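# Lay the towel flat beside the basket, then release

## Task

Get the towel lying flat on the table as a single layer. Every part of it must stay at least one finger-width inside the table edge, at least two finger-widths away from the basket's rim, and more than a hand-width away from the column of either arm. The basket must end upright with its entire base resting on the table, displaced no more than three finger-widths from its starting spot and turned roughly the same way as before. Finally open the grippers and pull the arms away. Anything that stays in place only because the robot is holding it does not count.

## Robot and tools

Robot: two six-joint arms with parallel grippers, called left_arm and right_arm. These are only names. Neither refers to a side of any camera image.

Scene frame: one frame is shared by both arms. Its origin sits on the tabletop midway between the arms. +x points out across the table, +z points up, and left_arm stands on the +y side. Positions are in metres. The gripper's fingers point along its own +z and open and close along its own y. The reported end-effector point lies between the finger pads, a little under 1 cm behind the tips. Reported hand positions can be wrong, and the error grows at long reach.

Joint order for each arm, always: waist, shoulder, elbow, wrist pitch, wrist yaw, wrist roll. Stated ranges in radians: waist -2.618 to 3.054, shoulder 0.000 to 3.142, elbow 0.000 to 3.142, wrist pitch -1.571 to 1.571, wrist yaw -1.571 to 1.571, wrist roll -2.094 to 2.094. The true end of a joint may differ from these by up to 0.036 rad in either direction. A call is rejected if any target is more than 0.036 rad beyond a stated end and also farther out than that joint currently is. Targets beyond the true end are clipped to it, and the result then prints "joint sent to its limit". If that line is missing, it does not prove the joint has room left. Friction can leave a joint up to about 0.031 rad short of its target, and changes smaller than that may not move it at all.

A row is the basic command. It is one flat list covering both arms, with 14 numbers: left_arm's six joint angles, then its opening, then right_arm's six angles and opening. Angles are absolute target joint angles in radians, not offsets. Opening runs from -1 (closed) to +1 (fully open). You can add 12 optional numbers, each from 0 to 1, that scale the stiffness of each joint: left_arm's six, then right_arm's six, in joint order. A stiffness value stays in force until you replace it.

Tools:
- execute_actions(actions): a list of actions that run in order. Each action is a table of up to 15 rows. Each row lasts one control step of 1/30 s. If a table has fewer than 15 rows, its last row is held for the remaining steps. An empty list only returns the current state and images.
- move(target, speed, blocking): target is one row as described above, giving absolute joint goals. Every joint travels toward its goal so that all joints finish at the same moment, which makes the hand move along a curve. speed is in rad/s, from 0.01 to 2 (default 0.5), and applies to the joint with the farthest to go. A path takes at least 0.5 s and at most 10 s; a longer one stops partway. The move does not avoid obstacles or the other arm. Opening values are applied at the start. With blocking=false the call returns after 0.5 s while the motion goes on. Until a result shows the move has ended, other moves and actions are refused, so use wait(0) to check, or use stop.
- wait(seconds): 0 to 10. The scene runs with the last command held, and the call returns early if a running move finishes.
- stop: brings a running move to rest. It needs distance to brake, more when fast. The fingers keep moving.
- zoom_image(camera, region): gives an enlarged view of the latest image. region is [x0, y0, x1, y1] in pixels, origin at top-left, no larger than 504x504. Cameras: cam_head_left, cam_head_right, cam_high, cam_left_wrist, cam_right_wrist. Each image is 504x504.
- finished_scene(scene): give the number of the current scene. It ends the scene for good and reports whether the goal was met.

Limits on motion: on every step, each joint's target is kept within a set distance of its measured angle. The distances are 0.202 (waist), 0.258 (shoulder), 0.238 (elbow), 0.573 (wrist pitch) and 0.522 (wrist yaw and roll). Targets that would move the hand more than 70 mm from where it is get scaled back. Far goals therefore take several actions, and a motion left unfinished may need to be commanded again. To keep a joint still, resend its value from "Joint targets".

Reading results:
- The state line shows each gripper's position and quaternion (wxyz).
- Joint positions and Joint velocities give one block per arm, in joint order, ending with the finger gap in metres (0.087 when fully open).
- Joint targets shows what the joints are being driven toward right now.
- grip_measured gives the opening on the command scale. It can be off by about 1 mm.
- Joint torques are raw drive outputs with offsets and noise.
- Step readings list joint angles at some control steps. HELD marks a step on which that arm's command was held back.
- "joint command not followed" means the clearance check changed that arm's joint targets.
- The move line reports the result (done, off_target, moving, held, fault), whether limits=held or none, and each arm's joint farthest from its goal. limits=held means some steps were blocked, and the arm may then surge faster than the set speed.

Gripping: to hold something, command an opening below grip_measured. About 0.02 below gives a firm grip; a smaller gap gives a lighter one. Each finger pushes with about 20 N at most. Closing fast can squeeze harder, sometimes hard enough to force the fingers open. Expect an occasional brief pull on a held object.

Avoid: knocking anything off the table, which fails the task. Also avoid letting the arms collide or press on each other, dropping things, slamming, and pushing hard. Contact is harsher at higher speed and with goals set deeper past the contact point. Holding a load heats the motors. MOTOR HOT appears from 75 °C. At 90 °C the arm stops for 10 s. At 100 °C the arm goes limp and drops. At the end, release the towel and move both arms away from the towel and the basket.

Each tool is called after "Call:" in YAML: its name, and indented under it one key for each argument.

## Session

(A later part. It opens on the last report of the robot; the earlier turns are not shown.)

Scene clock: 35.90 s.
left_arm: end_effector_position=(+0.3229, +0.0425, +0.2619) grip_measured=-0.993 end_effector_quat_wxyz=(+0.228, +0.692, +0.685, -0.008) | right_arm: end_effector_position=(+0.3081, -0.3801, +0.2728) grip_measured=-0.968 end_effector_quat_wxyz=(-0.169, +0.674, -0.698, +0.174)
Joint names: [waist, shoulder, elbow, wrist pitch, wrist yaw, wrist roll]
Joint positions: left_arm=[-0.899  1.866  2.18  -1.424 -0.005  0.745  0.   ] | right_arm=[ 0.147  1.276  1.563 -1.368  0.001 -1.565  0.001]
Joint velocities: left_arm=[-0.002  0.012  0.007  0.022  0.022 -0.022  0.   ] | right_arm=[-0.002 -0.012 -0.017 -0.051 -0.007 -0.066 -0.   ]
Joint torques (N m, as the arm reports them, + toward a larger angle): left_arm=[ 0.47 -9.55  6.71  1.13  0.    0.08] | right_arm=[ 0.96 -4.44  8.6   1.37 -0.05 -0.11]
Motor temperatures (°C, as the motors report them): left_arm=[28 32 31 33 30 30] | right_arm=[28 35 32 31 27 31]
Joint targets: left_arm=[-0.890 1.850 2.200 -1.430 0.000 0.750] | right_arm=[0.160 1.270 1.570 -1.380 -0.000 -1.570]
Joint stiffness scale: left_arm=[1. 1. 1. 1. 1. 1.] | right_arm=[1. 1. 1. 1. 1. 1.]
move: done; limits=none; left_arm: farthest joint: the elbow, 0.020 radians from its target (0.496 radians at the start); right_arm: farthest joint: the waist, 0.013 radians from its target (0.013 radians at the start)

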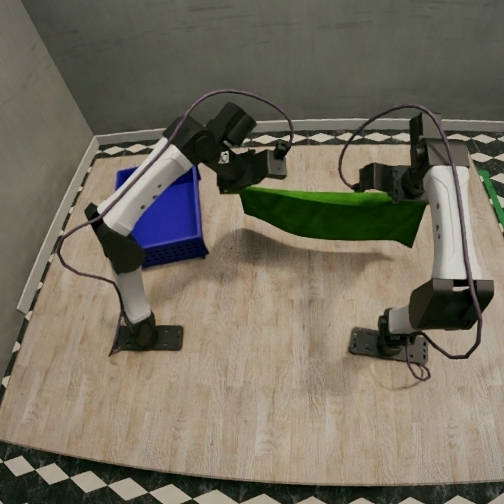

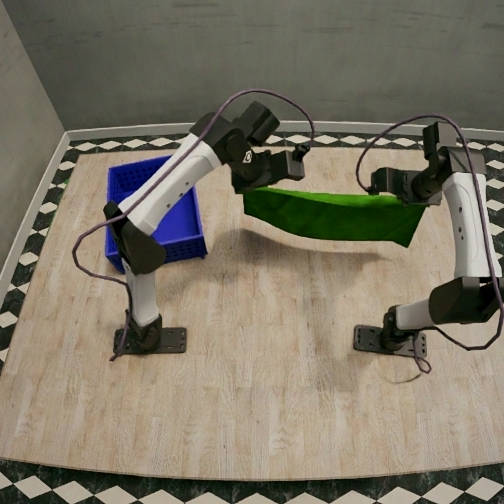

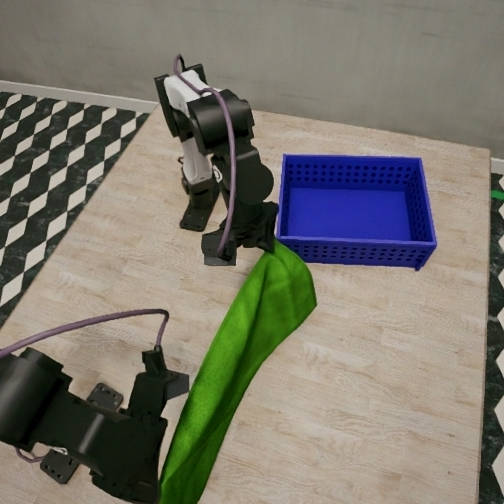

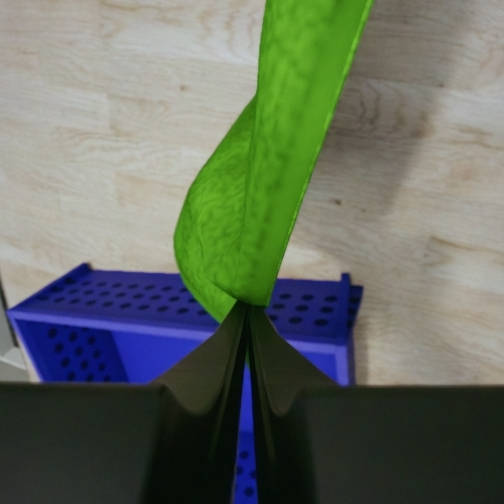

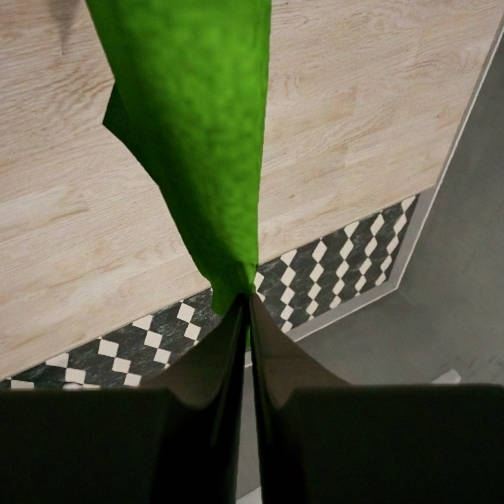

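Call:
move:
  target: [-0.65,2.08,2.26,-0.96,0,1.0,-1,0.17,1.69,1.66,-0.77,0,-1.57,-1]
  speed: 0.4

Call:
move:
  target: [-0.775,2.03,1.955,-1.13,0,0.87,-1,0.16,1.59,1.36,-0.98,0,-1.57,-1]
  speed: 0.3

Scene clock: 39.53 s.
left_arm: end_effector_position=(+0.4961, +0.0455, +0.2425) grip_measured=-0.993 end_effector_quat_wxyz=(+0.355, +0.666, +0.653, +0.071) | right_arm: end_effector_position=(+0.4974, -0.3777, +0.2493) grip_measured=-0.968 end_effector_quat_wxyz=(-0.265, +0.650, -0.662, +0.265)
Joint names: [waist, shoulder, elbow, wrist pitch, wrist yaw, wrist roll]
Joint positions: left_arm=[-0.66   2.075  2.231 -0.985 -0.     0.993  0.   ] | right_arm=[ 0.161  1.674  1.645 -0.774 -0.004 -1.565  0.001]
Joint velocities: left_arm=[-0.007  0.007 -0.022 -0.022 -0.007  0.007 -0.   ] | right_arm=[ 0.012 -0.007 -0.022 -0.066  0.037 -0.022  0.001]
Joint torques (N m, as the arm reports them, + toward a larger angle): left_arm=[  0.64 -10.44   8.09   1.74  -0.08   0.06] | right_arm=[ 0.55 -8.15 10.7   2.02  0.01 -0.09]
Motor temperatures (°C, as the motors report them): left_arm=[28 32 32 33 30 30] | right_arm=[28 35 33 32 27 31]
Joint targets: left_arm=[-0.650 2.080 2.260 -0.960 -0.000 1.000] | right_arm=[0.170 1.690 1.660 -0.770 0.000 -1.570]
Joint stiffness scale: left_arm=[1. 1. 1. 1. 1. 1.] | right_arm=[1. 1. 1. 1. 1. 1.]
move: off_target (left_arm); limits=none; left_arm: farthest joint: the elbow, 0.029 radians from its target (0.080 radians at the start); right_arm: farthest joint: the shoulder, 0.016 radians from its target (0.414 radians at the start)

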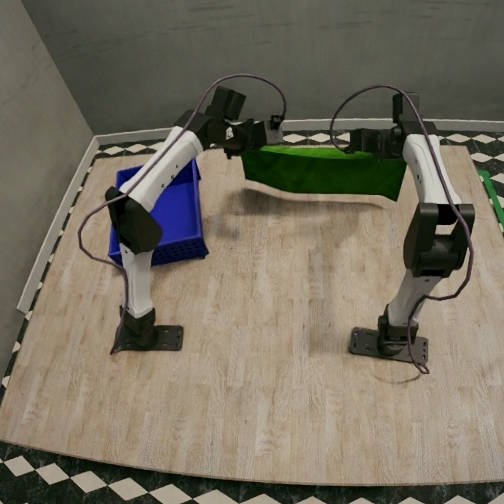

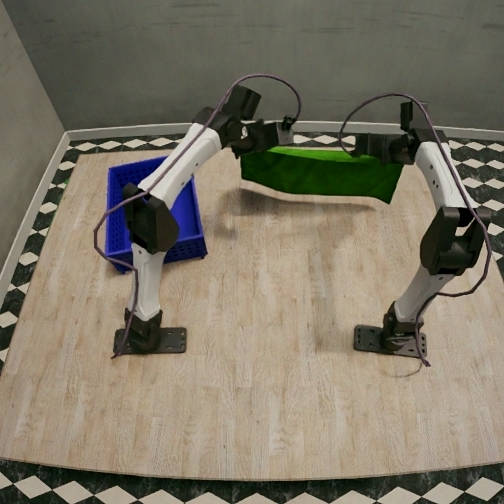

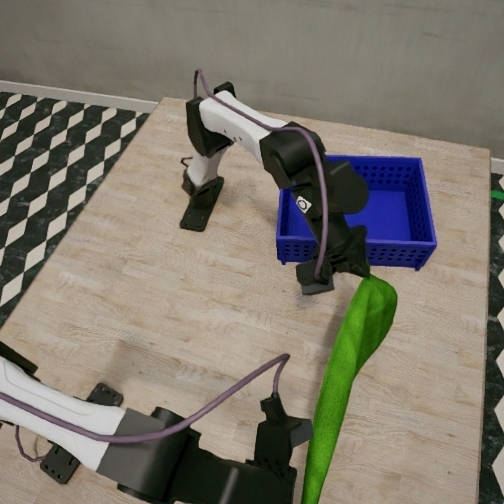

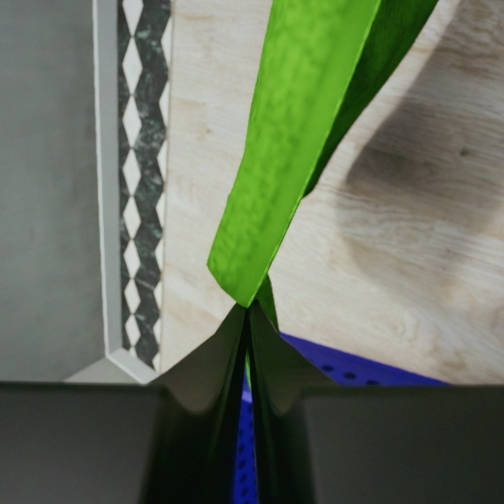

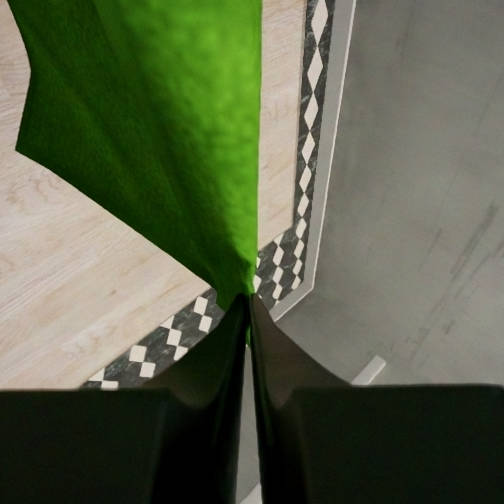

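Scene clock: 41.07 s.
left_arm: end_effector_position=(+0.4040, +0.0447, +0.1401) grip_measured=-0.993 end_effector_quat_wxyz=(+0.176, +0.701, +0.691, +0.015) | right_arm: end_effector_position=(+0.4035, -0.3762, +0.1480) grip_measured=-0.968 end_effector_quat_wxyz=(-0.133, +0.688, -0.701, +0.131)
Joint names: [waist, shoulder, elbow, wrist pitch, wrist yaw, wrist roll]
Joint positions: left_arm=[-0.769  2.061  1.967 -1.123 -0.     0.878  0.   ] | right_arm=[ 0.161  1.607  1.379 -0.967 -0.005 -1.565  0.001]
Joint velocities: left_arm=[-0.017 -0.012 -0.002 -0.066 -0.066 -0.007  0.   ] | right_arm=[ 0.007 -0.002  0.012 -0.022 -0.007 -0.051  0.   ]
Joint torques (N m, as the arm reports them, + toward a larger angle): left_arm=[ -0.73 -12.94   5.15   0.96  -0.06  -0.02] | right_arm=[-0.27 -9.74  7.18  1.13  0.01 -0.12]
Motor temperatures (°C, as the motors report them): left_arm=[28 33 32 33 30 30] | right_arm=[28 35 33 32 27 31]
Joint targets: left_arm=[-0.775 2.030 1.955 -1.130 0.000 0.870] | right_arm=[0.160 1.590 1.360 -0.980 0.000 -1.570]
Joint stiffness scale: left_arm=[1. 1. 1. 1. 1. 1.] | right_arm=[1. 1. 1. 1. 1. 1.]
move: off_target (left_arm); limits=none; left_arm: farthest joint: the shoulder, 0.031 radians from its target (0.045 radians at the start); right_arm: farthest joint: the elbow, 0.019 radians from its target (0.285 radians at the start)

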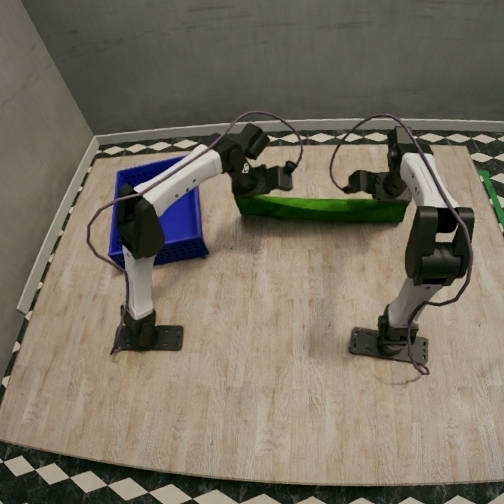

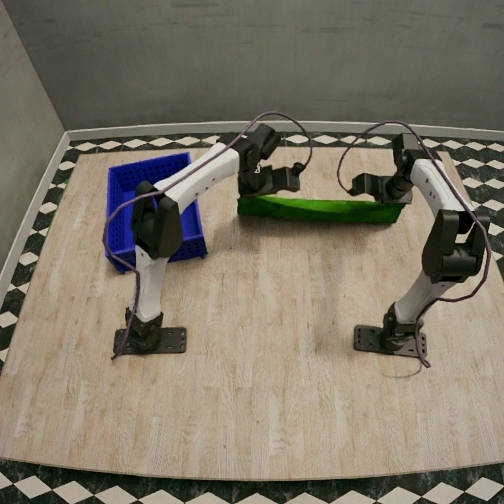

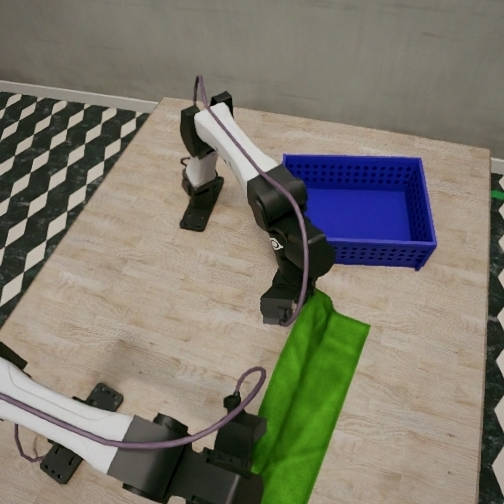

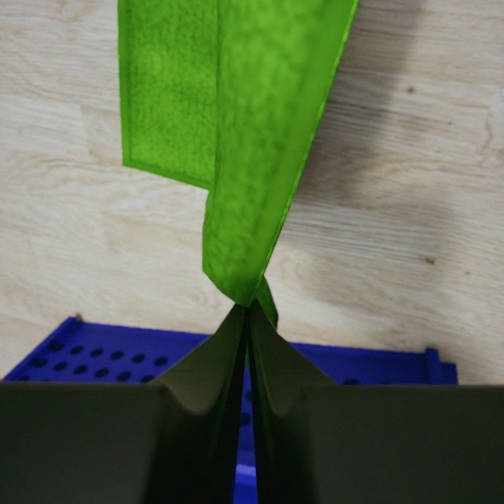

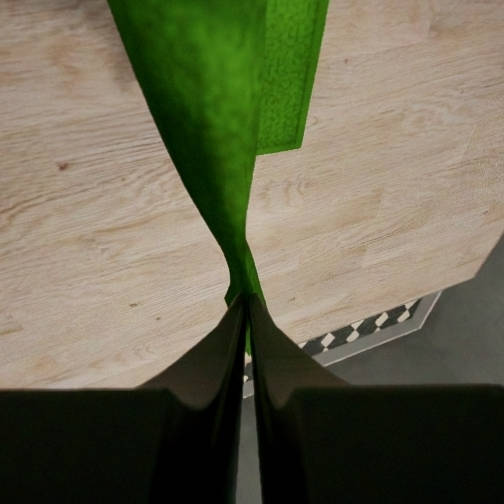

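Call:
move:
  target: [-1.02,2.04,1.51,-1.03,0,0.62,-1,0.13,1.485,0.82,-0.90,0,-1.57,-1]
  speed: 0.35

Call:
execute_actions:
  actions:
    - [[-1.02,2.04,1.51,-1.03,0,0.62,0.3,0.13,1.485,0.82,-0.90,0,-1.57,0.3]]

Call:
move:
  target: [-1.0,0.7,0.9,-1.2,0,0.6,0.3,-0.2,0.6,0.9,-1.2,0,-0.5,0.3]
  speed: 1

Call:
zoom_image:
  camera: "cam_head_left"
  region: [190,160,450,360]

Scene clock: 43.93 s.
left_arm: end_effector_position=(+0.2586, +0.0472, +0.0235) grip_measured=-0.993 end_effector_quat_wxyz=(-0.008, +0.710, +0.704, +0.001) | right_arm: end_effector_position=(+0.2611, -0.3785, +0.0238) grip_measured=-0.968 end_effector_quat_wxyz=(-0.002, +0.693, -0.721, -0.002)
Joint names: [waist, shoulder, elbow, wrist pitch, wrist yaw, wrist roll]
Joint positions: left_arm=[-1.014  2.061  1.523 -1.049 -0.     0.628  0.   ] | right_arm=[ 0.143  1.501  0.839 -0.908 -0.005 -1.565  0.001]
Joint velocities: left_arm=[-0.012 -0.032  0.012 -0.037 -0.051 -0.051 -0.   ] | right_arm=[-0.012  0.007 -0.007  0.11   0.066 -0.007 -0.   ]
Joint torques (N m, as the arm reports them, + toward a larger angle): left_arm=[ -0.81 -11.55   4.45   0.62  -0.06  -0.01] | right_arm=[-1.19 -7.31  5.78  0.53  0.   -0.15]
Motor temperatures (°C, as the motors report them): left_arm=[28 34 32 33 30 30] | right_arm=[28 35 33 32 27 31]
Joint targets: left_arm=[-1.020 2.040 1.510 -1.030 0.000 0.620] | right_arm=[0.130 1.485 0.820 -0.900 -0.000 -1.570]
Joint stiffness scale: left_arm=[1. 1. 1. 1. 1. 1.] | right_arm=[1. 1. 1. 1. 1. 1.]
move: off_target (left_arm); limits=none; left_arm: farthest joint: the shoulder, 0.021 radians from its target (0.021 radians at the start); right_arm: farthest joint: the elbow, 0.019 radians from its target (0.559 radians at the start)

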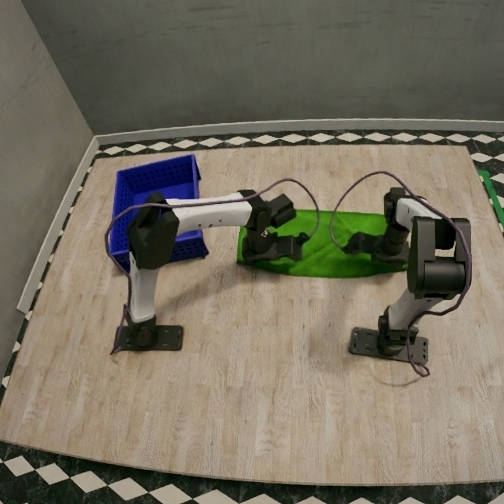

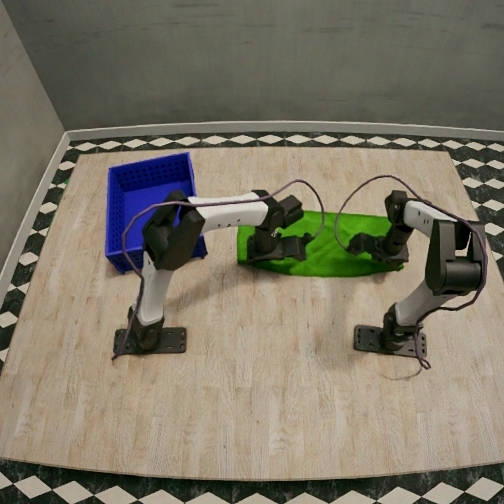

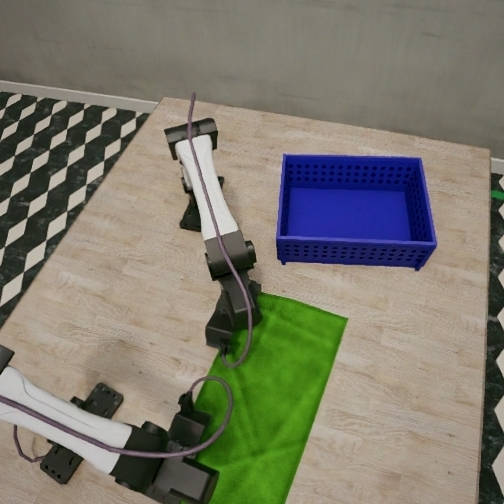

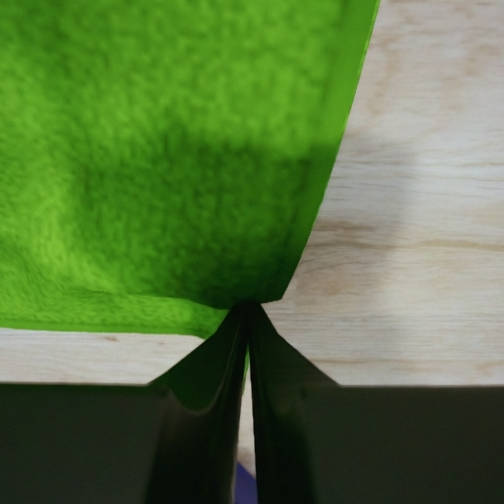

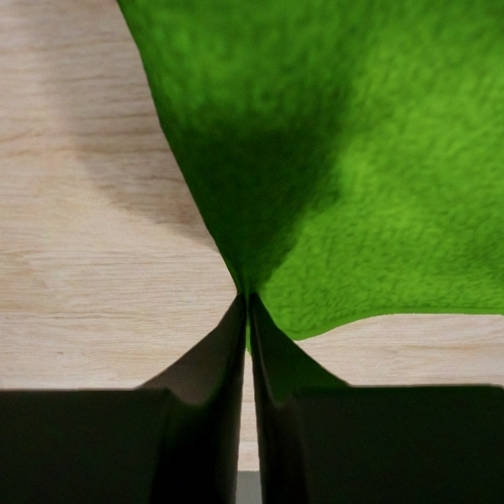

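Scene clock: 44.43 s.
left_arm: end_effector_position=(+0.2587, +0.0470, +0.0235) grip_measured=+0.300 end_effector_quat_wxyz=(-0.007, +0.710, +0.704, +0.001) | right_arm: end_effector_position=(+0.2614, -0.3785, +0.0238) grip_measured=+0.300 end_effector_quat_wxyz=(-0.002, +0.693, -0.721, -0.001)
Joint names: [waist, shoulder, elbow, wrist pitch, wrist yaw, wrist roll]
Joint positions: left_arm=[-1.014  2.061  1.523 -1.048 -0.     0.628  0.057] | right_arm=[ 0.143  1.501  0.839 -0.907 -0.005 -1.565  0.057]
Joint velocities: left_arm=[-0.007  0.002 -0.002 -0.037 -0.051 -0.037 -0.   ] | right_arm=[ 0.002  0.012  0.007  0.022  0.022  0.037 -0.   ]
Joint torques (N m, as the arm reports them, + toward a larger angle): left_arm=[ -0.79 -11.58   4.42   0.61  -0.07  -0.04] | right_arm=[-1.18 -7.32  5.82  0.52  0.01 -0.15]
Motor temperatures (°C, as the motors report them): left_arm=[28 34 32 33 30 30] | right_arm=[28 35 33 32 27 31]
Joint targets: left_arm=[-1.020 2.040 1.510 -1.030 -0.000 0.620] | right_arm=[0.130 1.485 0.820 -0.900 0.000 -1.570]
Joint stiffness scale: left_arm=[1. 1. 1. 1. 1. 1.] | right_arm=[1. 1. 1. 1. 1. 1.]
Step readings (joint positions):
0: left_arm=[-1.014 2.061 1.523 -1.049 -0.000 0.628] | right_arm=[0.143 1.501 0.839 -0.908 -0.005 -1.565]
1: left_arm=[-1.014 2.061 1.523 -1.049 -0.000 0.628] | right_arm=[0.143 1.501 0.839 -0.908 -0.005 -1.565]
2: left_arm=[-1.014 2.061 1.523 -1.049 -0.000 0.628] | right_arm=[0.143 1.501 0.839 -0.908 -0.005 -1.565]
4: left_arm=[-1.014 2.061 1.523 -1.048 -0.000 0.628] | right_arm=[0.143 1.501 0.839 -0.908 -0.005 -1.565]
8: left_arm=[-1.014 2.061 1.523 -1.048 -0.000 0.628] | right_arm=[0.143 1.501 0.839 -0.907 -0.005 -1.565]
15: Joint positions above

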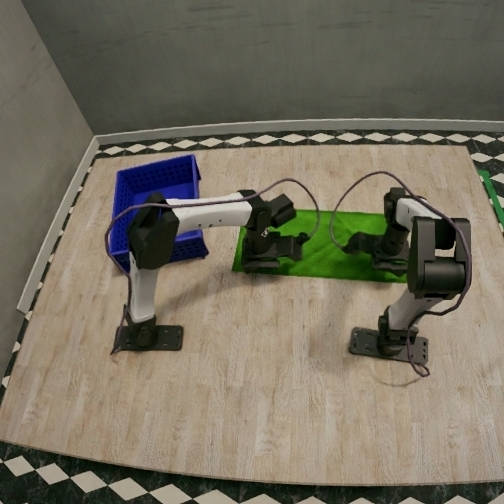

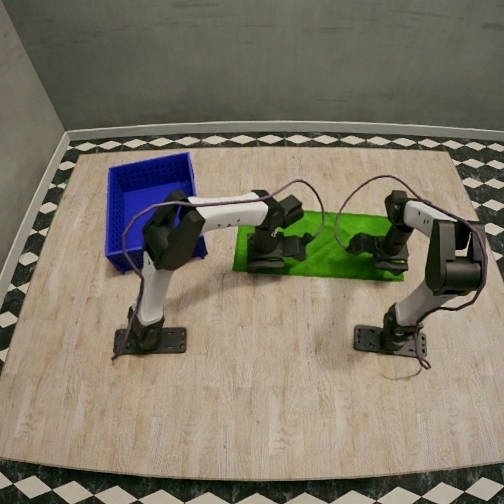

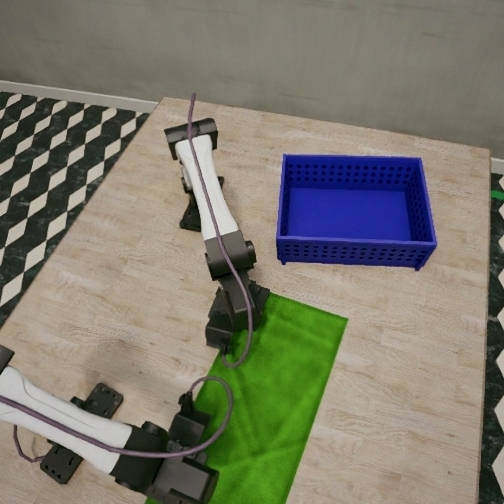

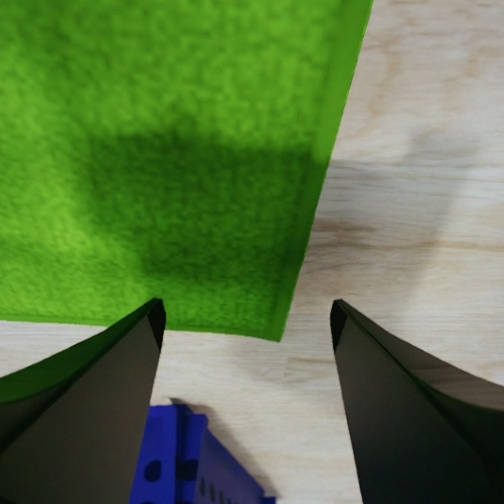

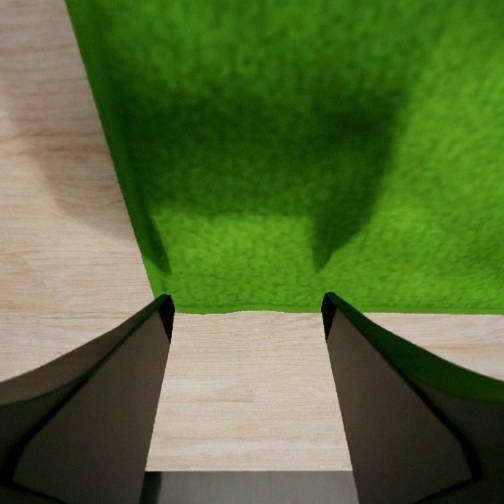

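Scene clock: 46.70 s.
left_arm: end_effector_position=(+0.1464, +0.2034, +0.1660) grip_measured=+0.300 end_effector_quat_wxyz=(+0.278, +0.675, +0.682, -0.048) | right_arm: end_effector_position=(+0.1637, -0.4011, +0.1718) grip_measured=+0.300 end_effector_quat_wxyz=(+0.298, -0.069, +0.942, -0.136)
Joint names: [waist, shoulder, elbow, wrist pitch, wrist yaw, wrist roll]
Joint positions: left_arm=[-1.014  0.715  0.916 -1.198 -0.     0.608  0.057] | right_arm=[-0.186  0.614  0.892 -1.182 -0.005 -0.506  0.057]
Joint velocities: left_arm=[-0.012  0.002 -0.002  0.007 -0.022 -0.095 -0.   ] | right_arm=[ 0.002  0.002 -0.007 -0.022 -0.037 -0.125 -0.001]
Joint torques (N m, as the arm reports them, + toward a larger angle): left_arm=[ 0.8  -0.93  4.75  1.35 -0.08 -0.05] | right_arm=[-1.21  0.25  9.11  1.69  0.05 -0.03]
Motor temperatures (°C, as the motors report them): left_arm=[28 34 32 33 30 30] | right_arm=[28 35 33 32 27 31]
Joint targets: left_arm=[-1.000 0.700 0.900 -1.200 -0.000 0.600] | right_arm=[-0.200 0.600 0.900 -1.200 0.000 -0.500]
Joint stiffness scale: left_arm=[1. 1. 1. 1. 1. 1.] | right_arm=[1. 1. 1. 1. 1. 1.]
move: done; limits=none; left_arm: farthest joint: the elbow, 0.016 radians from its target (0.623 radians at the start); right_arm: farthest joint: the wrist pitch, 0.018 radians from its target (0.293 radians at the start)

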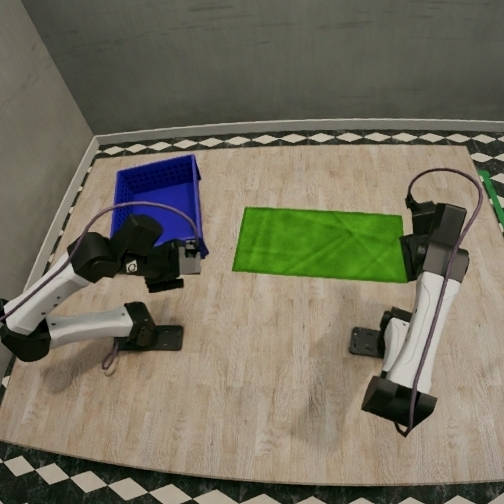

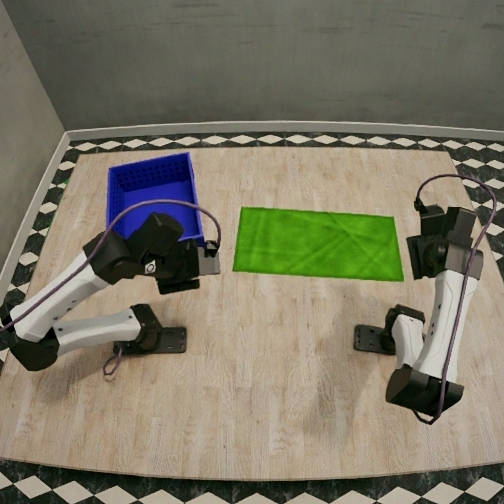

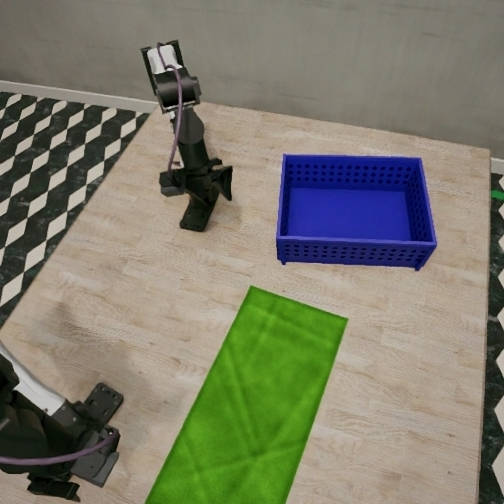

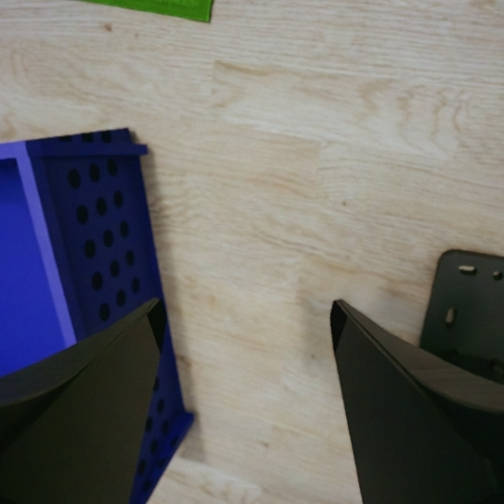

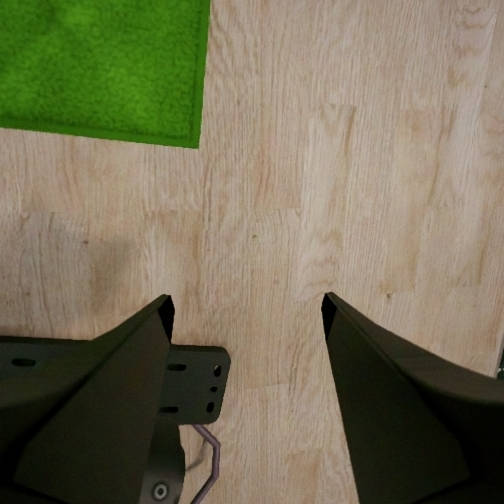

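Region (190, 160, 450, 360) of cam_head_left's 504x504 image, scaled by 1.938, with more detail than that image has; it fills the top 388 rows of this view, and the rest is white.

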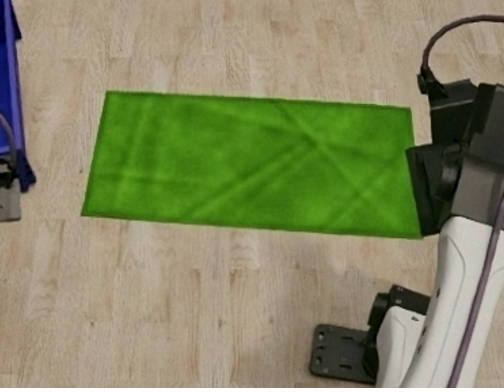

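Call:
finished_scene:
  scene: 1

The scene is finished: the task was done.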